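# Close the door until it latches, keeping the area clear

## Task

Push the door fully closed so that it latches. When done, no object other than the robot and the door may lie even partly within the yellow tape on the floor (resting on the tape itself is allowed). The coffee table must be standing upright, and the robot must not have fallen or be left leaning. The door must stay shut without the robot holding it.

## Robot and tools

Robot: a Hello Robot Stretch 4. It has an omni-wheel base, a mast carrying a lift, a single arm that telescopes forward from the lift, a three-joint wrist (yaw, pitch, roll) and a two-finger gripper. There is only one arm. It stands about 1.6 m tall, and the base rim lies within 0.23 m of the base origin. Cameras: head_camera, head_left_camera, head_right_camera, wrist_camera.

Frames: the base frame sits on the floor beneath the base centre, with x ahead, y to the left and z up. hand_pose is reported in this frame as a point between the open fingertips. With all wrist joints at zero its axes line up with the base frame. The printed value may be slightly wrong. The odometry frame is wherever the base frame was when the scene began.

execute_actions(actions, cameras): actions is a list holding one action or none. An empty list only reports state and images. An action may contain "base", "joints" or both, plus optional "pace" and "contact_limits". Alternatively it contains only {"end_of_arm": "enable_torque"}, which restarts any wrist or gripper motor that has switched off so it holds in place. All motions in one action start together.
- base: exactly one key, and each is an offset relative to where the base last reported itself. translate_m drives straight, forward positive, in metres, -2 to 2. strafe_m slides sideways, left positive, in metres, -2 to 2. rotate_rad turns in place, counter-clockwise (left) positive, in radians, -3.2 to 3.2.
- joints: absolute targets by name, one number each.
  - lift_m: 0 to 1.2 m.
  - arm_m: extension, 0 to 0.55 m.
  - wrist_yaw_rad: -1.134 to 4.276. 0 points forward, positive turns left, and 3.14 is folded back. Above 3.4 the arm may block it.
  - wrist_pitch_rad: -1.117 to 4.259. 0 is level and 1.57 points down.
  - wrist_roll_rad: -1.117 to 4.259. Positive turns clockwise when seen from behind the gripper.
  - gripper_m: fingertip gap in metres, -0.038 to 0.141. Negative values press the fingers together.
  A joint target past its range gets clipped and reported. Any other bad value or an unknown key rejects the whole call, and nothing moves.
- pace: "slow", "default", "fast" or "max". Base speeds run from 0.1 up to 0.6 m/s and turning from 1 up to 4 rad/s. Above lift_m 0.2 these speeds are capped further as the lift rises.
- contact_limits: only {"arm_m": value}, from 0 (gentlest) to 0.75 (firmest), default 0.5. It sets how much force stops the arm's motion.
A single action runs at most 15 s. cameras is a list of names, or "all". Leaving it out or passing null also means all, and [] means none.

wait(seconds): 0 to 10 s. It commands nothing and returns state and images.

zoom_image(camera, region): region is [x0, y0, x1, y1] in pixels of that camera's latest full image, with the top-left corner as origin. It may be at most 504 by 504.

read_manual(section): returns licence texts only.

finished_scene(scene): ends the given scene (1 or 2) and reports success. This cannot be undone. Replying without any tool call ends everything.

Reading results:
- base_status and joint_status give how each motion ended:
  - done: for the base, this means the wheels turned the full amount, even if they slipped.
  - off_target: the part stopped short and may still be pushing.
  - contact_stop_at_<key>: the part hit something. The lift, arm or wheels go slack, so a lift can sink and the base can drift.
  - limit_stop_at_<name>: a built-in limit stopped it. limit_stop_at_tilt means the robot leans more than 6 degrees and the lift, arm and wheels refuse commands. limit_stop_at_own_body means a self-collision was about to happen; this is likely with the gripper tilted up and rolled.
  - time_out.
  - torque_fault: a wrist or gripper motor went limp and needs enable_torque.
  After a stop, the old target is dropped. Parts you leave out of an action may keep pursuing earlier targets. If a call reports a stop, any later tool calls in the same reply are skipped.
- on_its_own covers what you did not command. In it, "held at" shows a target, not the actual position.
- lidar_m: 12 distances in metres for 30-degree sectors. Sector 1 is straight ahead and the rest go counter-clockwise (4 left, 7 behind, 10 right). "-" means nothing seen or closer than 0.25 m. The lidar covers roughly 0.15 m up to robot height and misses glass and thin legs.
- wrist_depth_mm: a 7x7 grid of depths, 100 to 2000 mm, starting top-left.
- base_odometry: counts wheel turns, so slipping counts as travel. Heading runs from -3.142 to 3.142, left positive. If turned_by_wheels and turned_by_imu differ by more than about 0.1 rad, something was hit or the wheels slipped.
- base_tilt: in degrees, with forward and right positive, and up to about 1.5 degrees of fixed error.
- motor_effort: a percentage, with the peak in brackets. For wheel_0, wheel_1 and wheel_2, positive turns the base right.

Gripper: to grasp, command a gap smaller than the object. Neither the reading nor "done" shows that something is held; a clear change in effort does. Lift if the fingertips snag on a surface below.

Useful start: send lift_m 0.4 with wrist_yaw_rad 0 to unfold the wrist.

Cautions:
- Avoid slamming the door, hard impacts, drops and very strong pushes.
- A steady push from a high gripper, or with a high contact limit, can tip the robot. So can driving with more than 1 kg held at arm_m above 0.2.
- Do not knock the coffee table over or shove things into the taped zone.
- Something may occasionally nudge loose objects.
- Faster motion is better, but not at the cost of safety.

Each tool is called after "Request:" by a JSON object that holds its "method" and its "body", one argument or row to a line.

## Session

Request:
{"method": "execute_actions", "body": {
  "actions": []
}}

Scene clock: 0.00 s.
base_odometry: x=+0.000 y=+0.000 heading=+0.000 (m, m, rad; odometry frame)
turned_by_wheels: +0.000 (rad since the last result)
turned_by_imu: +0.000 (rad since the last result)
base_tilt: forward=+1.0 right=-0.9 (deg)
lidar_m: 0.71 0.76 1.06 1.26 1.41 1.04 0.98 1.04 0.82 0.77 0.82 0.74
base_status: not commanded
joint_positions: lift_m=+0.147 arm_m=-0.002 wrist_yaw_rad=+3.070 wrist_pitch_rad=-0.013 wrist_roll_rad=-0.011 gripper_m=+0.057
joint_status: not commanded
motor_effort: lift_m=+19 arm_m=-1 wrist_yaw_rad=+0 wrist_pitch_rad=-7 wrist_roll_rad=-1 gripper_m=-4 wheel_0=+0 wheel_1=+0 wheel_2=+0 (%)
hand_pose: x=-0.1121 y=+0.1079 z=+0.3285 quat_wxyz=(+0.036, +0.006, -0.006, +0.999) (m; base frame)
wrist_depth_mm: - 146 1138 1229 1229 1255 1182 / - 123 186 1708 1537 1464 1921 / - 125 177 1921 1921 1921 1921 / 145 145 248 1921 1921 1921 1921 / 232 1756 1921 1921 1921 1921 1921 / 1042 1229 200 1336 210 1366 1308 / 798 778 831 111 854 866 917
pictures: head_camera, head_left_camera, head_right_camera, wrist_camera
Images, in order (width x height): head_camera 420x560, head_left_camera 420x672, head_right_camera 420x672, wrist_camera 616x392.

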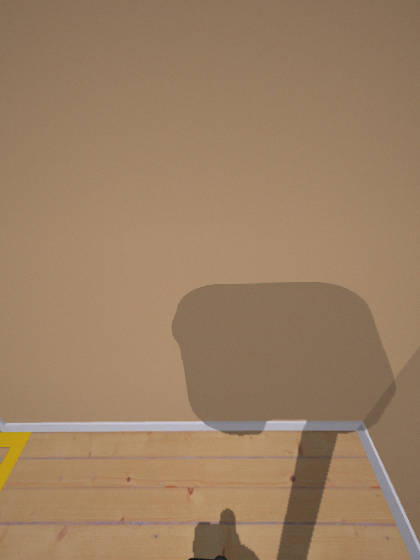

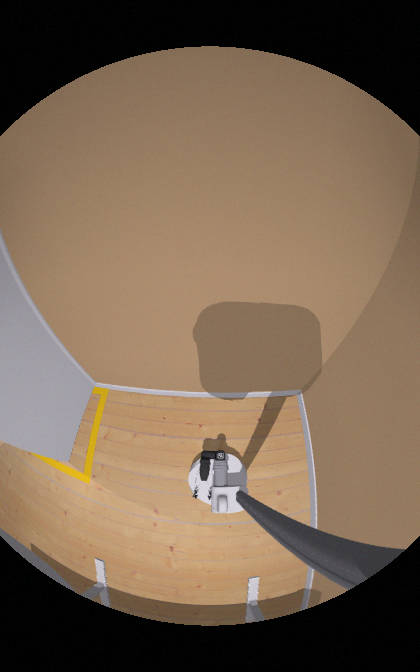

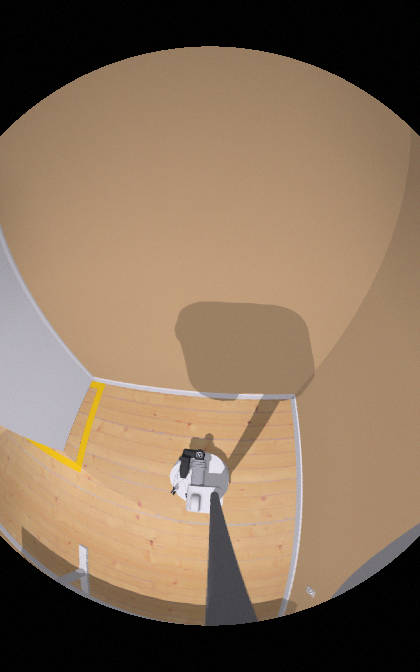

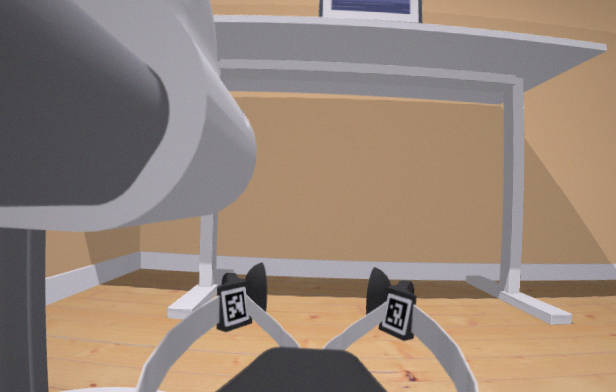

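Request:
{"method": "execute_actions", "body": {
  "actions": [
    {"base":{"translate_m":-0.45}}
  ],
  "cameras": []
}}

Request:
{"method": "execute_actions", "body": {
  "actions": [
    {"base":{"rotate_rad":1.57}}
  ],
  "cameras": ["head_camera","head_left_camera"]
}}

Scene clock: 4.03 s.
base_odometry: x=-0.450 y=+0.000 heading=+0.000 (m, m, rad; odometry frame)
turned_by_wheels: +0.000 (rad since the last result)
turned_by_imu: +0.000 (rad since the last result)
base_tilt: forward=+1.1 right=-0.9 (deg)
lidar_m: 1.16 1.24 1.34 1.38 0.79 0.56 0.54 0.56 0.80 0.77 0.82 1.13
base_status: done
joint_positions: lift_m=+0.147 arm_m=-0.002 wrist_yaw_rad=+3.070 wrist_pitch_rad=-0.013 wrist_roll_rad=-0.011 gripper_m=+0.057
joint_status: not commanded
motor_effort: lift_m=+19(19) arm_m=+0(0) wrist_yaw_rad=-2(0) wrist_pitch_rad=-6(6) wrist_roll_rad=-2(1) gripper_m=-5(4) wheel_0=-3(6) wheel_1=-2(6) wheel_2=+0(9) (%)
hand_pose: x=-0.1121 y=+0.1079 z=+0.3285 quat_wxyz=(+0.036, +0.006, -0.006, +0.999) (m; base frame)
wrist_depth_mm: - 147 1025 1160 1060 1042 1025 / - 123 186 1464 1464 1464 1464 / - 125 177 1464 1464 1499 1464 / 145 146 249 1464 1499 1464 1464 / 233 1464 1499 1464 1464 1430 1499 / 1025 1098 201 1336 211 1336 1182 / 788 715 831 111 866 854 904
pictures: none
No camera images: the call's "cameras" was empty. Leave "cameras" out to get every camera's image.

Scene clock: 6.10 s.
base_odometry: x=-0.450 y=+0.000 heading=+1.569 (m, m, rad; odometry frame)
turned_by_wheels: +1.570 (rad since the last result)
turned_by_imu: +1.553 (rad since the last result)
base_tilt: forward=+1.1 right=-0.8 (deg)
lidar_m: 1.38 0.77 0.56 0.53 0.57 0.81 0.77 0.82 1.13 1.17 1.23 1.32
base_status: done
joint_positions: lift_m=+0.147 arm_m=-0.002 wrist_yaw_rad=+3.070 wrist_pitch_rad=-0.013 wrist_roll_rad=-0.011 gripper_m=+0.057
joint_status: not commanded
motor_effort: lift_m=+19(19) arm_m=+0(0) wrist_yaw_rad=-2(1) wrist_pitch_rad=-6(7) wrist_roll_rad=-2(2) gripper_m=-5(2) wheel_0=-2(4) wheel_1=-2(7) wheel_2=-2(11) (%)
hand_pose: x=-0.1121 y=+0.1079 z=+0.3285 quat_wxyz=(+0.036, +0.006, -0.006, +0.999) (m; base frame)
wrist_depth_mm: - 147 904 917 904 904 904 / - 123 186 904 904 904 904 / - 125 177 904 904 904 904 / 145 146 248 904 904 904 904 / 233 891 904 904 891 891 891 / 891 904 200 904 211 891 891 / 788 788 831 111 866 854 878
pictures: head_camera, head_left_camera
Images, in order (width x height): head_camera 420x560, head_left_camera 420x672.

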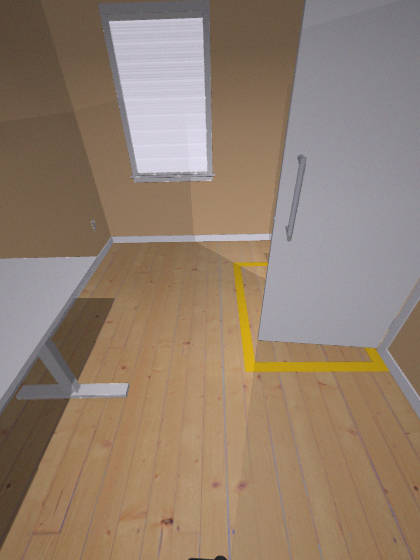

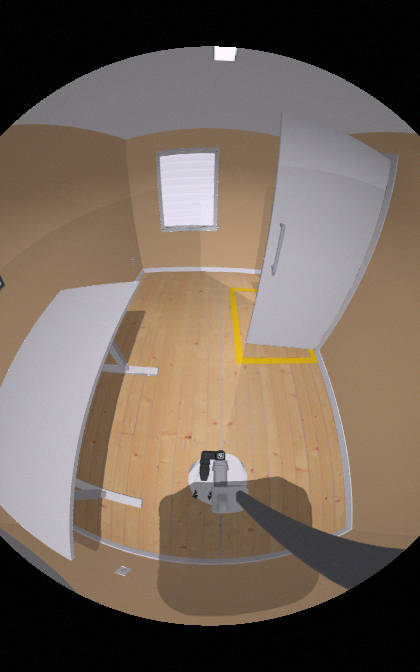

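Request:
{"method": "execute_actions", "body": {
  "actions": [
    {"base":{"strafe_m":0.1}}
  ],
  "cameras": []
}}

Request:
{"method": "execute_actions", "body": {
  "actions": [
    {"base":{"translate_m":1.8},"pace":"fast"}
  ],
  "cameras": []
}}

Request:
{"method": "execute_actions", "body": {
  "actions": [
    {"base":{"rotate_rad":-1.57}}
  ],
  "cameras": ["head_camera","head_left_camera"]
}}

Scene clock: 9.37 s.
base_odometry: x=-0.550 y=+0.000 heading=+1.569 (m, m, rad; odometry frame)
turned_by_wheels: +0.000 (rad since the last result)
turned_by_imu: +0.001 (rad since the last result)
base_tilt: forward=+1.1 right=-0.9 (deg)
lidar_m: 2.93 0.63 0.45 0.43 0.46 0.81 0.77 0.81 1.14 1.28 1.34 1.36
base_status: done
joint_positions: lift_m=+0.147 arm_m=-0.002 wrist_yaw_rad=+3.070 wrist_pitch_rad=-0.013 wrist_roll_rad=-0.011 gripper_m=+0.057
joint_status: not commanded
motor_effort: lift_m=+19(19) arm_m=+0(0) wrist_yaw_rad=+0(0) wrist_pitch_rad=-8(6) wrist_roll_rad=-2(0) gripper_m=-3(4) wheel_0=+0(8) wheel_1=+0(8) wheel_2=+0(1) (%)
hand_pose: x=-0.1121 y=+0.1079 z=+0.3285 quat_wxyz=(+0.036, +0.006, -0.006, +0.999) (m; base frame)
wrist_depth_mm: - 146 904 904 904 904 904 / - 123 186 904 904 891 891 / - 125 177 904 904 891 891 / 145 146 248 904 904 904 891 / 233 891 904 904 904 891 891 / 891 904 200 891 211 891 891 / 788 778 842 111 878 854 866
pictures: none
No camera images: the call's "cameras" was empty. Leave "cameras" out to get every camera's image.

Scene clock: 15.23 s.
base_odometry: x=-0.547 y=+1.800 heading=+1.569 (m, m, rad; odometry frame)
turned_by_wheels: +0.000 (rad since the last result)
turned_by_imu: +0.006 (rad since the last result)
base_tilt: forward=+1.1 right=-0.8 (deg)
lidar_m: 1.12 1.20 1.24 1.20 1.02 0.82 2.58 0.64 0.61 0.97 0.98 1.22
base_status: done
joint_positions: lift_m=+0.147 arm_m=-0.002 wrist_yaw_rad=+3.070 wrist_pitch_rad=-0.013 wrist_roll_rad=-0.011 gripper_m=+0.057
joint_status: not commanded
motor_effort: lift_m=+19(19) arm_m=+0(0) wrist_yaw_rad=+0(1) wrist_pitch_rad=-8(7) wrist_roll_rad=-1(2) gripper_m=-4(4) wheel_0=+1(9) wheel_1=-1(6) wheel_2=+3(11) (%)
hand_pose: x=-0.1121 y=+0.1079 z=+0.3285 quat_wxyz=(+0.036, +0.006, -0.006, +0.999) (m; base frame)
wrist_depth_mm: - 147 - - - 1118 976 / - 123 186 - - 1537 1060 / - 125 177 - - - 1336 / 145 146 248 - - - 1336 / 233 - - - - - 1281 / 1042 1205 200 1336 211 1366 946 / 788 788 842 111 878 866 904
pictures: none
No camera images: the call's "cameras" was empty. Leave "cameras" out to get every camera's image.

Scene clock: 17.30 s.
base_odometry: x=-0.547 y=+1.800 heading=+0.000 (m, m, rad; odometry frame)
turned_by_wheels: -1.570 (rad since the last result)
turned_by_imu: -1.552 (rad since the last result)
base_tilt: forward=+1.1 right=-0.8 (deg)
lidar_m: 0.98 0.99 1.22 1.13 1.18 1.23 1.20 1.01 0.84 1.72 0.62 0.60
base_status: done
joint_positions: lift_m=+0.147 arm_m=-0.002 wrist_yaw_rad=+3.070 wrist_pitch_rad=-0.013 wrist_roll_rad=-0.011 gripper_m=+0.057
joint_status: not commanded
motor_effort: lift_m=+19(19) arm_m=+0(0) wrist_yaw_rad=-1(0) wrist_pitch_rad=-8(8) wrist_roll_rad=-2(2) gripper_m=-4(4) wheel_0=+2(8) wheel_1=+1(7) wheel_2=+2(9) (%)
hand_pose: x=-0.1121 y=+0.1079 z=+0.3285 quat_wxyz=(+0.036, +0.006, -0.006, +0.999) (m; base frame)
wrist_depth_mm: - 146 1336 1336 1366 1336 1336 / - 123 186 1308 1336 1336 1336 / - 125 177 1336 1336 1336 1336 / 145 146 248 1336 1336 1308 1336 / 233 1336 1308 1308 1308 1308 1308 / 1042 1205 200 1308 211 1308 1281 / 798 788 842 111 866 854 917
pictures: head_camera, head_left_camera
Images, in order (width x height): head_camera 420x560, head_left_camera 420x672.

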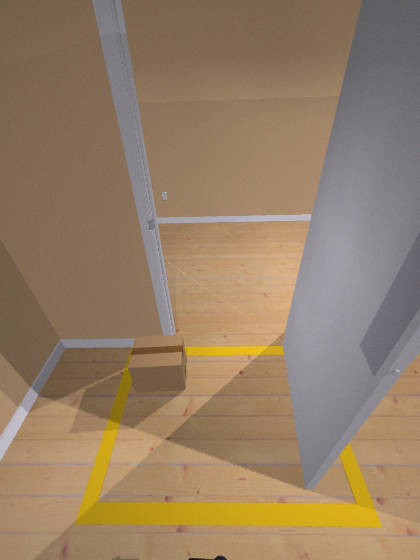

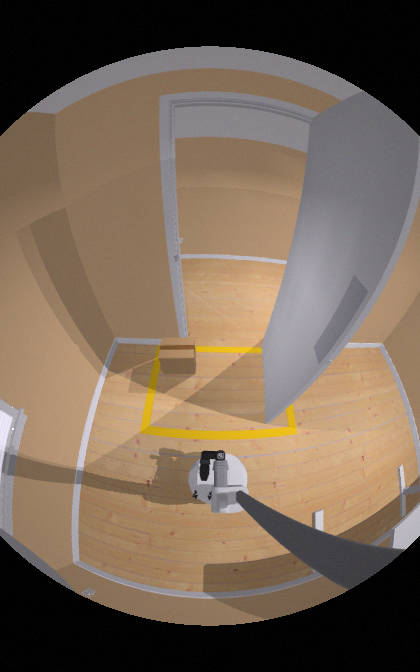

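Request:
{"method": "zoom_image", "body": {
  "camera": "head_camera",
  "region": [60, 200, 380, 540]
}}

Region (60, 200, 380, 540) of head_camera's 420x560 image, scaled by 1.482, with more detail than that image has; it fills the left 474 columns of this view, and the rest is white.

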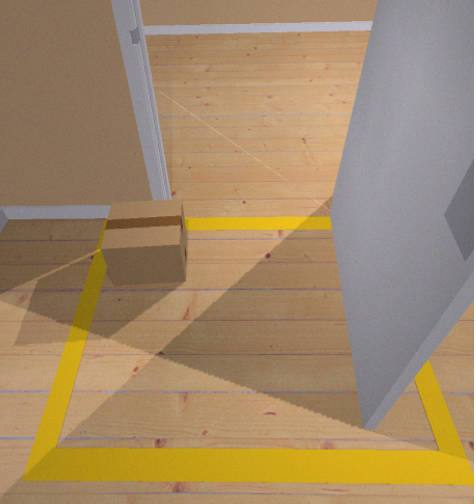

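Request:
{"method": "execute_actions", "body": {
  "actions": [
    {"base":{"translate_m":0.5},"joints":{"lift_m":0.4,"wrist_yaw_rad":0,"wrist_pitch_rad":1.57,"gripper_m":0.0,"arm_m":0.42}}
  ],
  "cameras": []
}}

Request:
{"method": "execute_actions", "body": {
  "actions": [
    {"joints":{"lift_m":0.15}}
  ],
  "cameras": ["head_camera","head_left_camera"]
}}

Scene clock: 25.57 s.
base_odometry: x=-0.047 y=+1.800 heading=+0.000 (m, m, rad; odometry frame)
turned_by_wheels: +0.000 (rad since the last result)
turned_by_imu: +0.003 (rad since the last result)
base_tilt: forward=+1.0 right=-0.9 (deg)
lidar_m: 3.03 0.48 0.64 1.16 1.20 1.69 1.70 1.19 1.33 0.41 0.45 0.69
base_status: done
joint_positions: lift_m=+0.162 arm_m=+0.017 wrist_yaw_rad=+2.706 wrist_pitch_rad=+0.354 wrist_roll_rad=-0.011 gripper_m=+0.000
joint_status: lift_m limit_stop_at_own_body (moved +0.015 of +0.253); arm_m limit_stop_at_own_body (moved +0.018 of +0.422); wrist_yaw_rad limit_stop_at_own_body (moved -0.364 of -3.070); wrist_pitch_rad limit_stop_at_own_body (moved +0.367 of +1.583); the others done
on_its_own: wrist_yaw_rad is held at +2.706, not at your +0.000, since a limit_stop_at_own_body; wrist_pitch_rad is held at +0.352, not at your +1.570, since a limit_stop_at_own_body; lift_m is slack since a limit_stop_at_own_body (your +0.400 is given up); arm_m is slack since a limit_stop_at_own_body (your +0.420 is given up)
motor_effort: lift_m=+19(25) arm_m=+0(10) wrist_yaw_rad=+0(10) wrist_pitch_rad=-5(6) wrist_roll_rad=-2(1) gripper_m=-5(9) wheel_0=+2(8) wheel_1=+0(5) wheel_2=+0(13) (%)
hand_pose: x=-0.0209 y=+0.1935 z=+0.2400 quat_wxyz=(+0.212, -0.173, +0.033, +0.961) (m; base frame)
wrist_depth_mm: 1464 1576 1708 1808 1756 1255 1025 / 1499 1661 1756 1921 1808 1308 1042 / 1576 1661 1756 1808 1661 1336 1060 / 1042 1060 1078 1078 1098 1098 1025 / 314 741 759 768 768 768 768 / 238 242 246 204 564 585 585 / 198 196 192 111 459 473 484
pictures: none
No camera images: the call's "cameras" was empty. Leave "cameras" out to get every camera's image.

not run: a stop came earlier in this reply.

Request:
{"method": "execute_actions", "body": {
  "actions": [
    {"joints":{"lift_m":0.4,"wrist_pitch_rad":0}}
  ],
  "cameras": []
}}

Request:
{"method": "execute_actions", "body": {
  "actions": [
    {"joints":{"wrist_yaw_rad":0,"arm_m":0.42}}
  ],
  "cameras": []
}}

Request:
{"method": "execute_actions", "body": {
  "actions": [
    {"joints":{"lift_m":0.15,"wrist_pitch_rad":1.57}}
  ],
  "cameras": ["head_camera","head_left_camera"]
}}

Scene clock: 28.97 s.
base_odometry: x=-0.047 y=+1.800 heading=+0.000 (m, m, rad; odometry frame)
turned_by_wheels: +0.000 (rad since the last result)
turned_by_imu: +0.001 (rad since the last result)
base_tilt: forward=+1.0 right=-0.9 (deg)
lidar_m: 3.04 0.49 0.64 1.16 1.21 1.69 1.71 1.18 1.35 0.41 0.44 0.68
base_status: not commanded
joint_positions: lift_m=+0.400 arm_m=+0.017 wrist_yaw_rad=+2.706 wrist_pitch_rad=+0.003 wrist_roll_rad=-0.011 gripper_m=+0.000
joint_status: all done
on_its_own: wrist_yaw_rad is held at +2.706, not at your +0.000, since a limit_stop_at_own_body; arm_m is slack since a limit_stop_at_own_body (your +0.420 is given up)
motor_effort: lift_m=+24(25) arm_m=+0(1) wrist_yaw_rad=+0(0) wrist_pitch_rad=-6(12) wrist_roll_rad=-1(2) gripper_m=-7(7) wheel_0=+3(2) wheel_1=+0(0) wheel_2=+0(0) (%)
hand_pose: x=-0.0371 y=+0.2010 z=+0.5770 quat_wxyz=(+0.216, -0.002, -0.005, +0.976) (m; base frame)
wrist_depth_mm: 917 1661 1863 1983 1921 1336 1078 / 178 1708 1863 1983 1921 1366 1060 / 178 1708 1808 1983 1863 1336 1042 / 291 1708 1863 - 1921 1336 1060 / 1618 1708 1863 - 1863 1308 1060 / 1576 1661 1808 204 1576 1308 1060 / 1336 1308 1281 111 1281 1229 1042
pictures: none
No camera images: the call's "cameras" was empty. Leave "cameras" out to get every camera's image.

Scene clock: 31.27 s.
base_odometry: x=-0.047 y=+1.800 heading=+0.000 (m, m, rad; odometry frame)
turned_by_wheels: +0.000 (rad since the last result)
turned_by_imu: +0.001 (rad since the last result)
base_tilt: forward=+1.0 right=-0.9 (deg)
lidar_m: 3.05 0.51 0.64 1.18 1.20 1.69 1.71 1.18 1.37 0.40 0.47 0.69
base_status: not commanded
joint_positions: lift_m=+0.400 arm_m=+0.419 wrist_yaw_rad=+0.000 wrist_pitch_rad=+0.002 wrist_roll_rad=-0.011 gripper_m=+0.000
joint_status: all done
motor_effort: lift_m=+24(24) arm_m=+8(10) wrist_yaw_rad=-1(4) wrist_pitch_rad=-6(9) wrist_roll_rad=-2(2) gripper_m=-5(7) wheel_0=+2(2) wheel_1=+0(0) wheel_2=+0(0) (%)
hand_pose: x=+0.8779 y=-0.0873 z=+0.5771 quat_wxyz=(+1.000, -0.005, +0.001, +0.000) (m; base frame)
wrist_depth_mm: 1537 - - - - - - / 1537 - - - - - - / 1537 - - - - - - / 1576 - - - - - - / 1576 - - - - - - / 1576 1863 1921 204 1863 - - / 1308 1255 1229 111 1281 1366 1430
pictures: none
No camera images: the call's "cameras" was empty. Leave "cameras" out to get every camera's image.

Scene clock: 33.37 s.
base_odometry: x=-0.047 y=+1.800 heading=+0.000 (m, m, rad; odometry frame)
turned_by_wheels: +0.000 (rad since the last result)
turned_by_imu: +0.001 (rad since the last result)
base_tilt: forward=+1.0 right=-0.9 (deg)
lidar_m: 3.05 0.48 0.64 1.17 1.20 1.69 1.70 1.17 1.34 0.40 0.46 0.69
base_status: not commanded
joint_positions: lift_m=+0.150 arm_m=+0.419 wrist_yaw_rad=+0.000 wrist_pitch_rad=+1.570 wrist_roll_rad=-0.011 gripper_m=+0.000
joint_status: all done
motor_effort: lift_m=+14(22) arm_m=+8(8) wrist_yaw_rad=-1(1) wrist_pitch_rad=+3(3) wrist_roll_rad=-1(1) gripper_m=-8(7) wheel_0=+2(2) wheel_1=+0(0) wheel_2=+0(0) (%)
hand_pose: x=+0.5897 y=-0.0874 z=+0.0402 quat_wxyz=(+0.707, -0.004, +0.707, +0.004) (m; base frame)
wrist_depth_mm: 276 272 268 266 264 260 - / 274 273 270 266 264 259 258 / 276 273 270 267 264 260 259 / 277 273 270 267 264 260 258 / 276 272 270 267 264 262 258 / 276 273 270 205 263 260 258 / 276 274 270 111 264 260 -
pictures: head_camera, head_left_camera
Images, in order (width x height): head_camera 420x560, head_left_camera 420x672.

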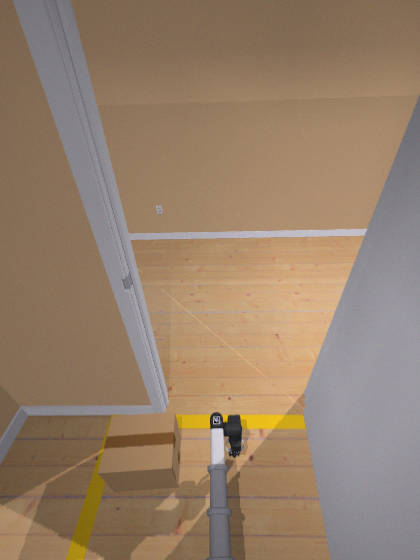

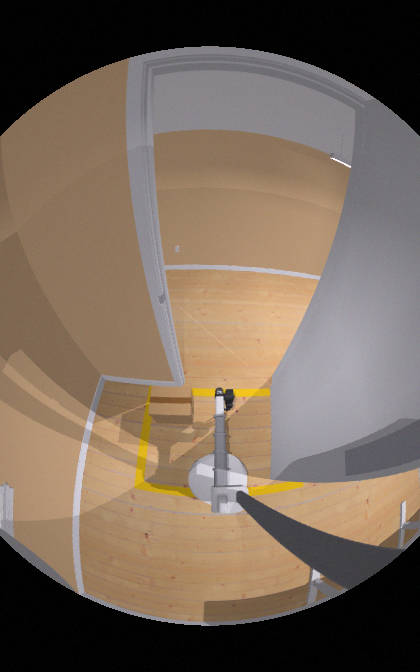

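Request:
{"method": "execute_actions", "body": {
  "actions": [
    {"base":{"strafe_m":0.2},"joints":{"arm_m":0.39}}
  ],
  "cameras": []
}}

Request:
{"method": "execute_actions", "body": {
  "actions": [
    {"base":{"strafe_m":0.5},"pace":"slow"}
  ],
  "cameras": ["head_camera","head_left_camera"]
}}

Scene clock: 36.27 s.
base_odometry: x=-0.047 y=+2.000 heading=+0.000 (m, m, rad; odometry frame)
turned_by_wheels: +0.000 (rad since the last result)
turned_by_imu: +0.001 (rad since the last result)
base_tilt: forward=+1.0 right=-0.8 (deg)
lidar_m: 0.44 0.46 1.01 0.96 1.00 1.36 1.71 1.32 1.36 0.61 0.67 1.01
base_status: done
joint_positions: lift_m=+0.150 arm_m=+0.391 wrist_yaw_rad=+0.000 wrist_pitch_rad=+1.570 wrist_roll_rad=-0.011 gripper_m=+0.000
joint_status: all done
motor_effort: lift_m=+14(14) arm_m=-8(9) wrist_yaw_rad=+1(3) wrist_pitch_rad=-1(1) wrist_roll_rad=-1(1) gripper_m=-5(7) wheel_0=+0(5) wheel_1=-1(8) wheel_2=+0(3) (%)
hand_pose: x=+0.5626 y=-0.0874 z=+0.0401 quat_wxyz=(+0.707, -0.004, +0.707, +0.004) (m; base frame)
wrist_depth_mm: 121 271 268 266 264 260 - / 119 171 270 267 264 260 258 / 121 174 270 266 264 260 258 / 121 175 268 267 264 262 258 / 121 175 270 267 265 262 258 / 121 174 239 204 264 260 259 / 122 160 268 111 264 260 -
pictures: none
No camera images: the call's "cameras" was empty. Leave "cameras" out to get every camera's image.

Scene clock: 42.40 s.
base_odometry: x=-0.046 y=+2.500 heading=-0.002 (m, m, rad; odometry frame)
turned_by_wheels: -0.002 (rad since the last result)
turned_by_imu: -0.235 (rad since the last result)
base_tilt: forward=+1.0 right=-0.8 (deg)
lidar_m: 0.31 0.32 0.62 0.53 0.54 0.68 1.17 1.81 1.70 1.03 1.05 1.30
base_status: done
joint_positions: lift_m=+0.150 arm_m=+0.391 wrist_yaw_rad=+0.005 wrist_pitch_rad=+1.567 wrist_roll_rad=-0.014 gripper_m=+0.000
joint_status: not commanded
on_its_own: wrist_yaw_rad is at rest, and its effort (-15) is outside its rest range (-13 to +13)
motor_effort: lift_m=+14(14) arm_m=-7(8) wrist_yaw_rad=-15(14) wrist_pitch_rad=+7(13) wrist_roll_rad=+6(6) gripper_m=-8(12) wheel_0=-19(23) wheel_1=-2(8) wheel_2=-9(16) (%)
hand_pose: x=+0.5636 y=-0.0874 z=+0.0401 quat_wxyz=(+0.708, -0.007, +0.706, +0.007) (m; base frame)
wrist_depth_mm: 208 222 247 266 265 263 - / 264 272 270 267 265 263 260 / 131 221 271 268 265 263 260 / 115 166 270 267 265 263 260 / 107 140 236 267 265 263 260 / - 121 174 204 264 263 262 / - 110 147 111 264 263 -
pictures: head_camera, head_left_camera
Images, in order (width x height): head_camera 420x560, head_left_camera 420x672.

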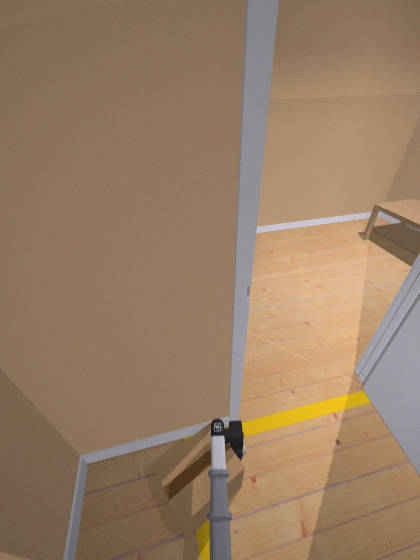

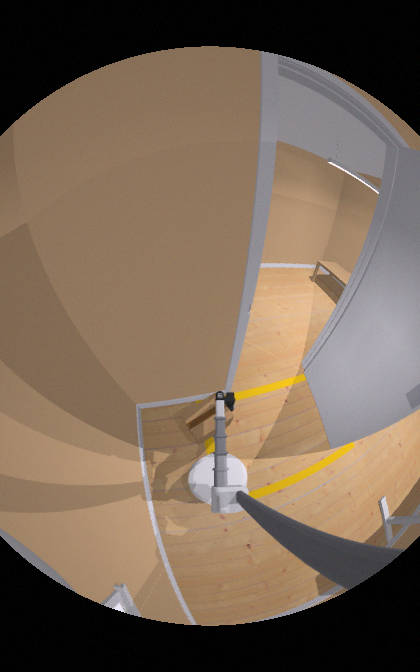

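Request:
{"method": "execute_actions", "body": {
  "actions": [
    {"base":{"strafe_m":-0.5}}
  ],
  "cameras": []
}}

Request:
{"method": "execute_actions", "body": {
  "actions": [
    {"base":{"rotate_rad":0.235},"joints":{"arm_m":0.1,"lift_m":0.5}}
  ],
  "cameras": ["head_camera","head_left_camera"]
}}

Scene clock: 46.50 s.
base_odometry: x=-0.047 y=+2.000 heading=-0.003 (m, m, rad; odometry frame)
turned_by_wheels: +0.000 (rad since the last result)
turned_by_imu: +0.002 (rad since the last result)
base_tilt: forward=+1.1 right=-0.9 (deg)
lidar_m: 3.06 0.58 0.60 1.04 1.03 1.20 1.69 1.61 1.26 0.54 0.55 0.69
base_status: done
joint_positions: lift_m=+0.150 arm_m=+0.391 wrist_yaw_rad=+0.000 wrist_pitch_rad=+1.570 wrist_roll_rad=-0.012 gripper_m=+0.000
joint_status: not commanded
motor_effort: lift_m=+15(15) arm_m=-7(8) wrist_yaw_rad=+0(13) wrist_pitch_rad=-1(9) wrist_roll_rad=+1(7) gripper_m=-5(6) wheel_0=+1(13) wheel_1=+0(9) wheel_2=-1(9) (%)
hand_pose: x=+0.5624 y=-0.0874 z=+0.0400 quat_wxyz=(+0.707, -0.004, +0.707, +0.004) (m; base frame)
wrist_depth_mm: 276 273 270 266 263 260 - / 276 273 270 266 264 262 257 / 276 272 270 267 264 260 258 / 276 273 268 267 264 260 258 / 276 273 270 267 265 262 258 / 277 272 270 204 263 260 258 / 277 274 270 111 264 260 -
pictures: none
No camera images: the call's "cameras" was empty. Leave "cameras" out to get every camera's image.

Scene clock: 48.93 s.
base_odometry: x=-0.047 y=+2.000 heading=+0.232 (m, m, rad; odometry frame)
turned_by_wheels: +0.235 (rad since the last result)
turned_by_imu: +0.233 (rad since the last result)
base_tilt: forward=+1.0 right=-0.8 (deg)
lidar_m: 0.83 0.60 0.65 1.04 1.07 1.46 1.69 1.27 1.33 0.54 0.59 0.88
base_status: done
joint_positions: lift_m=+0.500 arm_m=+0.101 wrist_yaw_rad=+0.000 wrist_pitch_rad=+1.570 wrist_roll_rad=-0.012 gripper_m=+0.000
joint_status: all done
motor_effort: lift_m=+24(26) arm_m=-9(9) wrist_yaw_rad=-1(1) wrist_pitch_rad=-1(1) wrist_roll_rad=+0(0) gripper_m=-8(6) wheel_0=-1(8) wheel_1=-2(7) wheel_2=-1(7) (%)
hand_pose: x=+0.2725 y=-0.0874 z=+0.3893 quat_wxyz=(+0.707, -0.004, +0.707, +0.004) (m; base frame)
wrist_depth_mm: 488 634 621 615 615 603 597 / 591 634 627 615 609 603 597 / 640 634 627 615 609 609 597 / 640 634 621 621 615 603 597 / 640 634 627 615 609 603 597 / 640 627 427 204 609 603 597 / 640 415 407 111 439 609 597
pictures: head_camera, head_left_camera
Images, in order (width x height): head_camera 420x560, head_left_camera 420x672.

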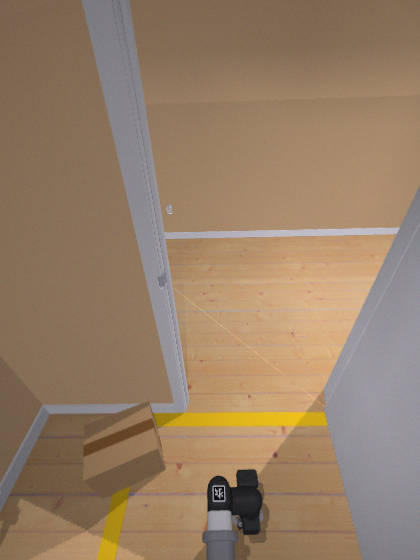

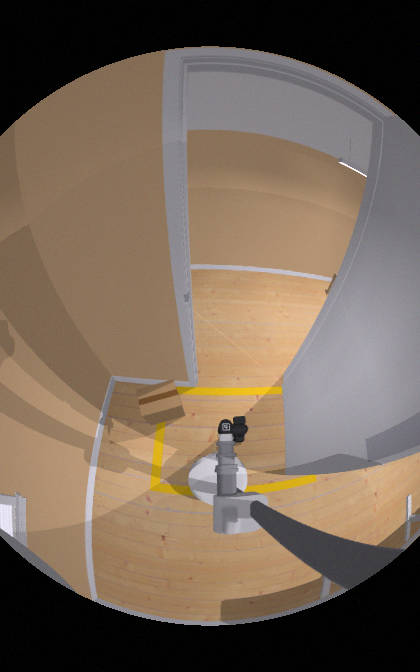

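Request:
{"method": "execute_actions", "body": {
  "actions": [
    {"base":{"rotate_rad":1.58},"joints":{"arm_m":0.05}}
  ],
  "cameras": []
}}

Request:
{"method": "execute_actions", "body": {
  "actions": [
    {"base":{"strafe_m":-0.52}}
  ],
  "cameras": ["head_left_camera"]
}}

Request:
{"method": "execute_actions", "body": {
  "actions": [
    {"base":{"translate_m":0.34},"pace":"slow"}
  ],
  "cameras": ["head_left_camera"]
}}

Scene clock: 53.33 s.
base_odometry: x=-0.048 y=+2.000 heading=+1.812 (m, m, rad; odometry frame)
turned_by_wheels: +1.579 (rad since the last result)
turned_by_imu: +1.564 (rad since the last result)
base_tilt: forward=+1.0 right=-0.9 (deg)
lidar_m: 1.03 1.07 1.46 1.68 1.24 1.34 0.54 0.59 0.90 0.83 0.58 0.66
base_status: done
joint_positions: lift_m=+0.500 arm_m=+0.051 wrist_yaw_rad=+0.000 wrist_pitch_rad=+1.570 wrist_roll_rad=-0.012 gripper_m=+0.000
joint_status: all done
motor_effort: lift_m=+23(24) arm_m=-9(9) wrist_yaw_rad=+1(0) wrist_pitch_rad=+1(3) wrist_roll_rad=+1(0) gripper_m=-6(6) wheel_0=-2(8) wheel_1=-2(7) wheel_2=-2(11) (%)
hand_pose: x=+0.2226 y=-0.0874 z=+0.3894 quat_wxyz=(+0.707, -0.004, +0.707, +0.004) (m; base frame)
wrist_depth_mm: 640 634 627 621 615 609 597 / 640 627 627 615 609 603 580 / 640 634 627 621 615 603 597 / 640 634 627 615 609 609 591 / 634 634 530 615 609 609 597 / 640 424 407 204 609 603 603 / 640 415 404 111 402 603 597
pictures: none
No camera images: the call's "cameras" was empty. Leave "cameras" out to get every camera's image.

Scene clock: 56.40 s.
base_odometry: x=+0.458 y=+2.124 heading=+1.812 (m, m, rad; odometry frame)
turned_by_wheels: +0.000 (rad since the last result)
turned_by_imu: +0.002 (rad since the last result)
base_tilt: forward=+1.0 right=-0.8 (deg)
lidar_m: 0.27 1.09 1.43 2.21 0.78 0.61 0.60 0.65 2.64 2.54 0.35 0.31
base_status: done
joint_positions: lift_m=+0.500 arm_m=+0.051 wrist_yaw_rad=+0.000 wrist_pitch_rad=+1.570 wrist_roll_rad=-0.012 gripper_m=+0.000
joint_status: not commanded
motor_effort: lift_m=+23(23) arm_m=-8(8) wrist_yaw_rad=+1(0) wrist_pitch_rad=+0(0) wrist_roll_rad=-1(0) gripper_m=-8(7) wheel_0=+1(9) wheel_1=+2(7) wheel_2=-1(1) (%)
hand_pose: x=+0.2226 y=-0.0874 z=+0.3894 quat_wxyz=(+0.707, -0.004, +0.707, +0.004) (m; base frame)
wrist_depth_mm: 640 634 342 340 336 512 377 / 640 634 342 340 336 436 375 / 634 634 627 340 336 427 370 / 647 627 627 342 609 517 364 / 640 640 521 615 615 480 353 / 640 424 410 205 603 603 327 / 640 413 407 111 402 603 597
pictures: head_left_camera
Images, in order (width x height): head_left_camera 420x672.

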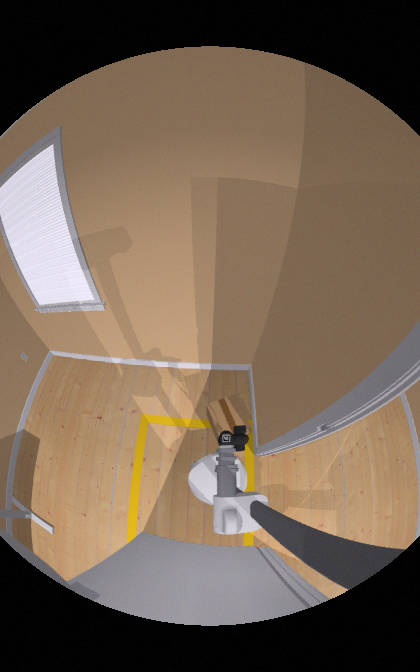

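Scene clock: 61.07 s.
base_odometry: x=+0.376 y=+2.454 heading=+1.812 (m, m, rad; odometry frame)
turned_by_wheels: +0.000 (rad since the last result)
turned_by_imu: +0.004 (rad since the last result)
base_tilt: forward=+1.0 right=-0.8 (deg)
lidar_m: 0.42 0.70 1.00 2.20 1.91 0.96 0.93 1.01 0.32 0.29 0.25 0.25
base_status: done
joint_positions: lift_m=+0.500 arm_m=+0.051 wrist_yaw_rad=+0.000 wrist_pitch_rad=+1.570 wrist_roll_rad=-0.012 gripper_m=+0.000
joint_status: not commanded
motor_effort: lift_m=+23(23) arm_m=-8(8) wrist_yaw_rad=-1(1) wrist_pitch_rad=+0(0) wrist_roll_rad=-1(0) gripper_m=-6(6) wheel_0=+10(12) wheel_1=+4(8) wheel_2=-8(14) (%)
hand_pose: x=+0.2226 y=-0.0874 z=+0.3894 quat_wxyz=(+0.707, -0.004, +0.707, +0.004) (m; base frame)
wrist_depth_mm: 640 634 621 340 336 330 329 / 640 634 627 340 336 332 370 / 640 634 627 340 336 332 392 / 640 634 627 340 336 332 384 / 640 634 500 340 334 334 375 / 647 424 410 204 336 407 364 / 640 410 407 111 402 459 351
pictures: head_left_camera
Images, in order (width x height): head_left_camera 420x672.

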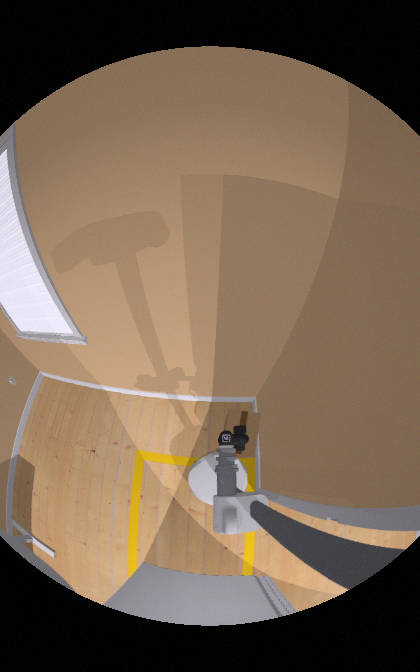

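Request:
{"method": "execute_actions", "body": {
  "actions": [
    {"base":{"translate_m":0.07},"pace":"slow"}
  ],
  "cameras": []
}}

Request:
{"method": "execute_actions", "body": {
  "actions": [
    {"base":{"translate_m":-0.45}}
  ],
  "cameras": ["head_camera","head_left_camera"]
}}

Scene clock: 63.93 s.
base_odometry: x=+0.359 y=+2.521 heading=+1.813 (m, m, rad; odometry frame)
turned_by_wheels: +0.001 (rad since the last result)
turned_by_imu: +0.002 (rad since the last result)
base_tilt: forward=+1.0 right=-0.8 (deg)
lidar_m: 0.41 0.64 0.92 2.20 1.96 1.01 1.01 1.13 0.32 0.30 0.25 0.25
base_status: done
joint_positions: lift_m=+0.500 arm_m=+0.051 wrist_yaw_rad=+0.000 wrist_pitch_rad=+1.570 wrist_roll_rad=-0.012 gripper_m=+0.000
joint_status: not commanded
motor_effort: lift_m=+23(23) arm_m=-8(8) wrist_yaw_rad=+0(0) wrist_pitch_rad=-1(0) wrist_roll_rad=+0(0) gripper_m=-7(7) wheel_0=+12(17) wheel_1=+3(7) wheel_2=-8(14) (%)
hand_pose: x=+0.2226 y=-0.0874 z=+0.3894 quat_wxyz=(+0.707, -0.004, +0.707, +0.004) (m; base frame)
wrist_depth_mm: 640 627 621 615 334 332 329 / 640 634 621 340 336 332 330 / 640 634 627 342 336 334 330 / 640 634 621 338 336 332 387 / 640 627 452 340 336 332 382 / 640 424 407 204 334 334 366 / 647 415 407 111 402 455 357
pictures: none
No camera images: the call's "cameras" was empty. Leave "cameras" out to get every camera's image.

Scene clock: 66.93 s.
base_odometry: x=+0.467 y=+2.084 heading=+1.812 (m, m, rad; odometry frame)
turned_by_wheels: +0.000 (rad since the last result)
turned_by_imu: +0.000 (rad since the last result)
base_tilt: forward=+1.0 right=-0.8 (deg)
lidar_m: 0.63 1.12 1.50 2.21 0.74 0.57 0.55 0.62 2.62 2.55 0.37 0.44
base_status: done
joint_positions: lift_m=+0.500 arm_m=+0.051 wrist_yaw_rad=+0.000 wrist_pitch_rad=+1.570 wrist_roll_rad=-0.012 gripper_m=+0.000
joint_status: not commanded
motor_effort: lift_m=+23(23) arm_m=-8(7) wrist_yaw_rad=-1(1) wrist_pitch_rad=+2(2) wrist_roll_rad=+0(1) gripper_m=-7(8) wheel_0=-3(10) wheel_1=-2(5) wheel_2=+0(11) (%)
hand_pose: x=+0.2226 y=-0.0874 z=+0.3894 quat_wxyz=(+0.707, -0.004, +0.707, +0.004) (m; base frame)
wrist_depth_mm: 640 634 627 621 609 525 375 / 640 634 634 621 615 521 375 / 647 634 627 615 609 517 370 / 640 634 627 621 609 517 364 / 640 634 521 615 615 580 336 / 640 427 410 204 609 603 597 / 640 413 407 111 402 609 603
pictures: head_camera, head_left_camera
Images, in order (width x height): head_camera 420x560, head_left_camera 420x672.

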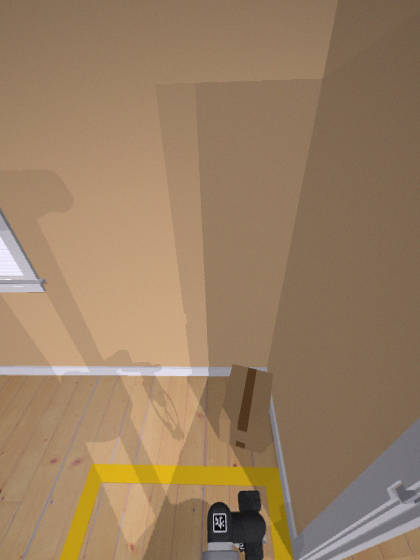

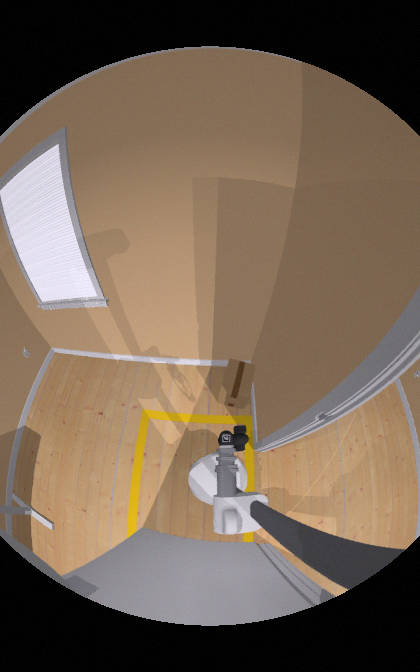

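Request:
{"method": "execute_actions", "body": {
  "actions": [
    {"base":{"strafe_m":0.98},"joints":{"wrist_pitch_rad":0,"arm_m":0},"pace":"fast"}
  ],
  "cameras": []
}}

Request:
{"method": "execute_actions", "body": {
  "actions": [
    {"base":{"translate_m":-1.0},"joints":{"wrist_yaw_rad":3.07},"pace":"fast"}
  ],
  "cameras": []
}}

Request:
{"method": "execute_actions", "body": {
  "actions": [
    {"base":{"strafe_m":-0.65},"joints":{"lift_m":0.2},"pace":"fast"}
  ],
  "cameras": ["head_left_camera"]
}}

Scene clock: 73.00 s.
base_odometry: x=-0.484 y=+1.850 heading=+1.812 (m, m, rad; odometry frame)
turned_by_wheels: +0.000 (rad since the last result)
turned_by_imu: +0.002 (rad since the last result)
base_tilt: forward=+1.1 right=-0.9 (deg)
lidar_m: 1.04 1.13 1.26 1.23 1.13 0.92 2.66 0.65 0.74 1.30 1.19 1.14
base_status: done
joint_positions: lift_m=+0.500 arm_m=+0.001 wrist_yaw_rad=+0.000 wrist_pitch_rad=+0.003 wrist_roll_rad=-0.012 gripper_m=+0.000
joint_status: all done
motor_effort: lift_m=+23(23) arm_m=-8(8) wrist_yaw_rad=+1(1) wrist_pitch_rad=-7(11) wrist_roll_rad=+0(0) gripper_m=-6(6) wheel_0=+1(11) wheel_1=-3(12) wheel_2=+0(1) (%)
hand_pose: x=+0.4609 y=-0.0874 z=+0.6771 quat_wxyz=(+1.000, -0.006, +0.001, +0.000) (m; base frame)
wrist_depth_mm: 917 904 891 866 842 831 809 / 931 904 891 866 854 831 809 / 931 904 891 854 854 831 809 / 931 917 891 866 842 831 809 / 931 917 878 866 854 820 820 / 931 917 891 204 842 831 809 / 931 917 891 111 842 831 809
pictures: none
No camera images: the call's "cameras" was empty. Leave "cameras" out to get every camera's image.

Scene clock: 76.77 s.
base_odometry: x=-0.245 y=+0.879 heading=+1.812 (m, m, rad; odometry frame)
turned_by_wheels: +0.000 (rad since the last result)
turned_by_imu: -0.001 (rad since the last result)
base_tilt: forward=+1.0 right=-0.8 (deg)
lidar_m: 2.06 1.76 0.50 0.46 0.50 0.71 1.66 1.72 1.29 1.25 0.59 0.60
base_status: done
joint_positions: lift_m=+0.500 arm_m=+0.001 wrist_yaw_rad=+3.070 wrist_pitch_rad=+0.002 wrist_roll_rad=-0.012 gripper_m=+0.000
joint_status: all done
motor_effort: lift_m=+23(23) arm_m=-8(8) wrist_yaw_rad=+0(8) wrist_pitch_rad=-7(8) wrist_roll_rad=+0(0) gripper_m=-8(6) wheel_0=+1(6) wheel_1=+1(7) wheel_2=-3(14) (%)
hand_pose: x=-0.1092 y=+0.1079 z=+0.6772 quat_wxyz=(+0.036, -0.001, -0.006, +0.999) (m; base frame)
wrist_depth_mm: - 148 1808 1756 1808 1808 1756 / - 123 175 1808 1808 1756 621 / - 128 179 1808 1808 1160 1008 / 139 148 285 1808 1756 1756 1661 / 1808 1808 1808 1808 1808 1756 1661 / 1756 1808 1808 204 1756 1756 1661 / 1464 1499 1464 111 1499 1499 1576
pictures: none
No camera images: the call's "cameras" was empty. Leave "cameras" out to get every camera's image.

Scene clock: 79.53 s.
base_odometry: x=+0.386 y=+1.034 heading=+1.812 (m, m, rad; odometry frame)
turned_by_wheels: +0.000 (rad since the last result)
turned_by_imu: +0.001 (rad since the last result)
base_tilt: forward=+1.0 right=-0.9 (deg)
lidar_m: 0.41 0.42 1.98 1.13 1.19 1.67 1.68 0.84 0.63 0.59 0.54 0.42
base_status: done
joint_positions: lift_m=+0.200 arm_m=+0.001 wrist_yaw_rad=+3.070 wrist_pitch_rad=+0.002 wrist_roll_rad=-0.012 gripper_m=+0.000
joint_status: all done
motor_effort: lift_m=+14(21) arm_m=-8(8) wrist_yaw_rad=-1(0) wrist_pitch_rad=-7(4) wrist_roll_rad=+0(0) gripper_m=-7(7) wheel_0=-2(10) wheel_1=+3(12) wheel_2=+0(6) (%)
hand_pose: x=-0.1092 y=+0.1079 z=+0.3779 quat_wxyz=(+0.036, -0.001, -0.006, +0.999) (m; base frame)
wrist_depth_mm: - 148 1808 1808 1808 1756 1808 / - 123 175 1808 1808 1808 1808 / - 128 180 1808 1808 1756 1808 / 139 148 283 1808 1808 1756 1808 / 946 1397 1808 1756 1808 1756 1808 / 946 1205 1366 204 1366 1499 1430 / 866 878 854 111 891 960 1008
pictures: head_left_camera
Images, in order (width x height): head_left_camera 420x672.

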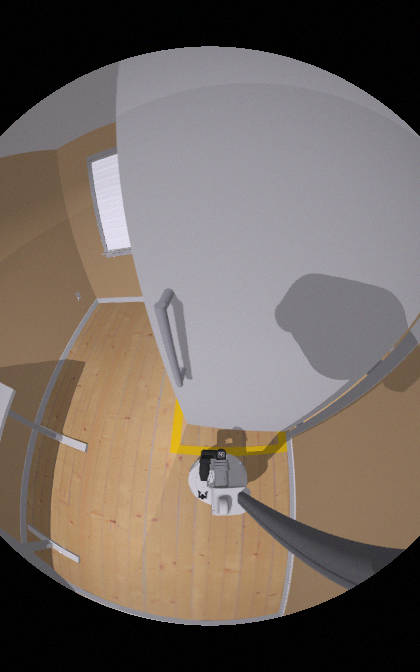

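Request:
{"method": "execute_actions", "body": {
  "actions": [
    {"base":{"translate_m":0.15}}
  ],
  "cameras": []
}}

Request:
{"method": "execute_actions", "body": {
  "actions": [
    {"base":{"translate_m":0.75},"pace":"slow"}
  ],
  "cameras": ["head_left_camera"]
}}

Scene clock: 82.53 s.
base_odometry: x=+0.350 y=+1.180 heading=+1.813 (m, m, rad; odometry frame)
turned_by_wheels: +0.000 (rad since the last result)
turned_by_imu: +0.002 (rad since the last result)
base_tilt: forward=+1.0 right=-0.9 (deg)
lidar_m: 0.26 0.28 1.97 1.12 1.17 1.63 1.83 0.84 0.62 0.59 0.34 0.27
base_status: done
joint_positions: lift_m=+0.200 arm_m=+0.001 wrist_yaw_rad=+3.070 wrist_pitch_rad=+0.002 wrist_roll_rad=-0.012 gripper_m=+0.000
joint_status: not commanded
motor_effort: lift_m=+14(14) arm_m=-8(8) wrist_yaw_rad=+1(0) wrist_pitch_rad=-7(8) wrist_roll_rad=+0(0) gripper_m=-6(5) wheel_0=+3(4) wheel_1=+1(5) wheel_2=+0(9) (%)
hand_pose: x=-0.1092 y=+0.1079 z=+0.3779 quat_wxyz=(+0.036, -0.001, -0.006, +0.999) (m; base frame)
wrist_depth_mm: - 148 1983 1983 1983 1921 1921 / - 122 175 1921 1921 1921 1921 / - 128 179 1983 1983 1983 1921 / 139 148 285 1983 1921 1921 1921 / 960 1397 1983 1921 1921 1983 1921 / 960 1229 1366 204 1336 1499 1464 / 878 891 866 111 891 960 1008
pictures: none
No camera images: the call's "cameras" was empty. Leave "cameras" out to get every camera's image.

Scene clock: 91.30 s.
base_odometry: x=+0.170 y=+1.908 heading=+1.813 (m, m, rad; odometry frame)
turned_by_wheels: +0.000 (rad since the last result)
turned_by_imu: +0.003 (rad since the last result)
base_tilt: forward=+1.1 right=-0.9 (deg)
lidar_m: 1.17 1.24 1.71 1.86 1.32 1.62 2.31 0.86 0.31 0.25 0.79 0.25
base_status: done
joint_positions: lift_m=+0.200 arm_m=+0.001 wrist_yaw_rad=+3.070 wrist_pitch_rad=+0.002 wrist_roll_rad=-0.012 gripper_m=+0.000
joint_status: not commanded
motor_effort: lift_m=+14(14) arm_m=-8(8) wrist_yaw_rad=+0(0) wrist_pitch_rad=-6(3) wrist_roll_rad=+0(1) gripper_m=-7(5) wheel_0=+3(8) wheel_1=+1(6) wheel_2=-3(12) (%)
hand_pose: x=-0.1092 y=+0.1079 z=+0.3779 quat_wxyz=(+0.036, -0.001, -0.006, +0.999) (m; base frame)
wrist_depth_mm: - 147 - - - - - / - 123 175 - - - - / - 128 179 - - - - / 139 148 285 - - - - / 991 1430 - - - - - / 991 1229 1366 205 1336 1499 1464 / 878 878 866 111 891 946 1008
pictures: head_left_camera
Images, in order (width x height): head_left_camera 420x672.

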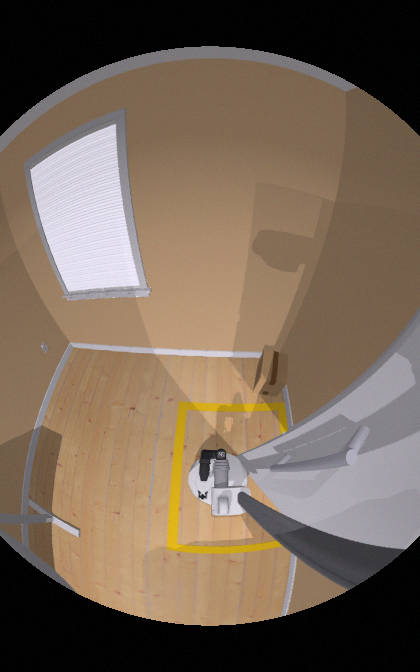

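Request:
{"method": "execute_actions", "body": {
  "actions": [
    {"base":{"strafe_m":-0.40},"pace":"slow"}
  ],
  "cameras": ["head_right_camera"]
}}

Scene clock: 97.23 s.
base_odometry: x=+0.559 y=+2.004 heading=+1.813 (m, m, rad; odometry frame)
turned_by_wheels: +0.000 (rad since the last result)
turned_by_imu: +0.002 (rad since the last result)
base_tilt: forward=+1.0 right=-0.9 (deg)
lidar_m: 0.69 1.21 1.71 2.28 1.68 2.25 0.83 0.32 0.25 - 0.25 0.27
base_status: done
joint_positions: lift_m=+0.200 arm_m=+0.001 wrist_yaw_rad=+3.070 wrist_pitch_rad=+0.002 wrist_roll_rad=-0.012 gripper_m=+0.000
joint_status: not commanded
motor_effort: lift_m=+14(14) arm_m=-8(8) wrist_yaw_rad=-1(0) wrist_pitch_rad=-7(5) wrist_roll_rad=+0(0) gripper_m=-6(7) wheel_0=+2(4) wheel_1=-1(7) wheel_2=+0(3) (%)
hand_pose: x=-0.1092 y=+0.1079 z=+0.3779 quat_wxyz=(+0.036, -0.001, -0.006, +0.999) (m; base frame)
wrist_depth_mm: - 147 1182 - - - - / - 123 175 - - - - / - 128 179 - - - - / 139 148 285 - - - - / 445 661 1308 - - - - / 442 661 931 204 1336 1464 1464 / 452 609 866 111 891 946 1008
pictures: head_right_camera
Images, in order (width x height): head_right_camera 420x672.

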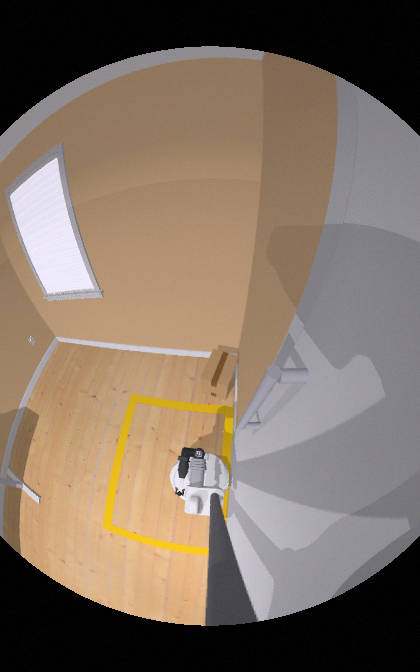

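No resistance yet; push a bit more.

Request:
{"method": "execute_actions", "body": {
  "actions": [
    {"base":{"strafe_m":-0.04},"pace":"slow"}
  ],
  "cameras": ["head_right_camera"]
}}

Scene clock: 99.13 s.
base_odometry: x=+0.597 y=+2.013 heading=+1.812 (m, m, rad; odometry frame)
turned_by_wheels: -0.001 (rad since the last result)
turned_by_imu: -0.018 (rad since the last result)
base_tilt: forward=+1.1 right=-0.8 (deg)
lidar_m: 0.70 1.22 1.62 2.33 1.71 2.24 0.75 0.27 0.25 - 0.25 0.26
base_status: done
joint_positions: lift_m=+0.200 arm_m=+0.001 wrist_yaw_rad=+3.070 wrist_pitch_rad=+0.002 wrist_roll_rad=-0.012 gripper_m=+0.000
joint_status: not commanded
motor_effort: lift_m=+14(14) arm_m=-8(7) wrist_yaw_rad=-1(0) wrist_pitch_rad=-7(9) wrist_roll_rad=+1(0) gripper_m=-7(6) wheel_0=+16(17) wheel_1=-22(23) wheel_2=-4(3) (%)
hand_pose: x=-0.1092 y=+0.1078 z=+0.3779 quat_wxyz=(+0.036, -0.001, -0.006, +0.999) (m; base frame)
wrist_depth_mm: - 147 1118 - - - - / - 123 175 - - - - / - 128 179 - - - - / 139 148 283 - - - - / 415 615 1255 - - - - / 415 615 866 204 1336 1464 1464 / 421 569 866 111 891 946 1008
pictures: head_right_camera
Images, in order (width x height): head_right_camera 420x672.

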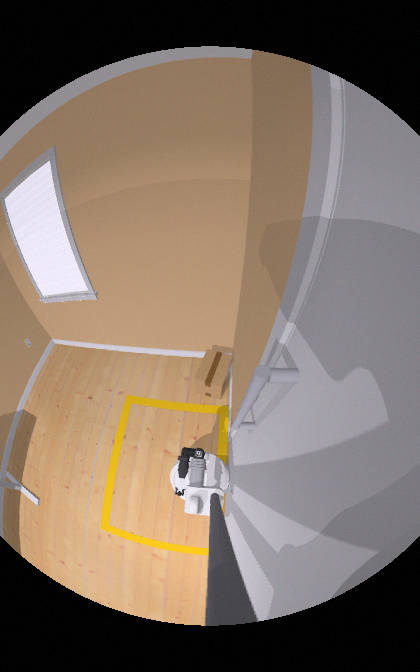

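Request:
{"method": "execute_actions", "body": {
  "actions": [
    {"base":{"strafe_m":-0.02},"pace":"slow"}
  ],
  "cameras": []
}}

Request:
{"method": "execute_actions", "body": {
  "actions": [
    {"base":{"strafe_m":0.15}}
  ],
  "cameras": ["head_right_camera"]
}}

Scene clock: 101.10 s.
base_odometry: x=+0.615 y=+2.018 heading=+1.812 (m, m, rad; odometry frame)
turned_by_wheels: +0.000 (rad since the last result)
turned_by_imu: -0.013 (rad since the last result)
base_tilt: forward=+1.0 right=-0.9 (deg)
lidar_m: 0.69 1.20 1.61 2.31 1.73 2.23 0.80 0.29 0.25 - 0.25 0.25
base_status: done
joint_positions: lift_m=+0.200 arm_m=+0.001 wrist_yaw_rad=+3.070 wrist_pitch_rad=+0.002 wrist_roll_rad=-0.012 gripper_m=+0.000
joint_status: not commanded
motor_effort: lift_m=+14(14) arm_m=-7(8) wrist_yaw_rad=+0(1) wrist_pitch_rad=-5(6) wrist_roll_rad=+0(1) gripper_m=-5(7) wheel_0=+19(21) wheel_1=-20(24) wheel_2=+0(3) (%)
hand_pose: x=-0.1092 y=+0.1078 z=+0.3779 quat_wxyz=(+0.036, -0.001, -0.006, +0.999) (m; base frame)
wrist_depth_mm: - 147 1182 - - - - / - 122 175 - - - - / - 128 179 - - - - / 139 148 283 - - - - / 418 627 1336 - - - - / 421 627 904 204 1336 1464 1464 / 427 574 866 111 891 960 1008
pictures: none
No camera images: the call's "cameras" was empty. Leave "cameras" out to get every camera's image.

Scene clock: 102.83 s.
base_odometry: x=+0.469 y=+1.982 heading=+1.812 (m, m, rad; odometry frame)
turned_by_wheels: +0.000 (rad since the last result)
turned_by_imu: +0.001 (rad since the last result)
base_tilt: forward=+1.0 right=-0.9 (deg)
lidar_m: 0.74 1.21 1.60 2.17 1.57 2.02 1.38 0.49 0.36 0.33 0.35 0.47
base_status: done
joint_positions: lift_m=+0.200 arm_m=+0.001 wrist_yaw_rad=+3.070 wrist_pitch_rad=+0.002 wrist_roll_rad=-0.012 gripper_m=+0.000
joint_status: not commanded
motor_effort: lift_m=+14(14) arm_m=-8(8) wrist_yaw_rad=+0(0) wrist_pitch_rad=-7(7) wrist_roll_rad=+0(0) gripper_m=-7(6) wheel_0=+0(22) wheel_1=+1(19) wheel_2=+0(2) (%)
hand_pose: x=-0.1092 y=+0.1078 z=+0.3779 quat_wxyz=(+0.036, -0.001, -0.006, +0.999) (m; base frame)
wrist_depth_mm: - 147 1808 - - - - / - 122 175 - - - - / - 128 179 - - - - / 139 148 285 - - - - / 627 946 1983 - - - - / 627 946 1336 204 1336 1499 1464 / 640 809 866 111 891 946 1008
pictures: head_right_camera
Images, in order (width x height): head_right_camera 420x672.

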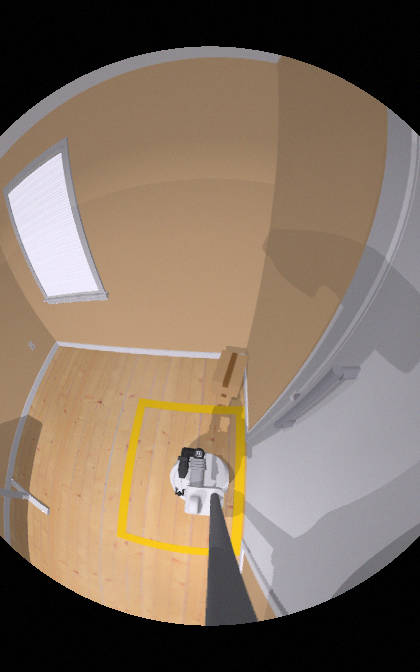

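Request:
{"method": "finished_scene", "body": {
  "scene": 1
}}

The scene is finished: the task was done.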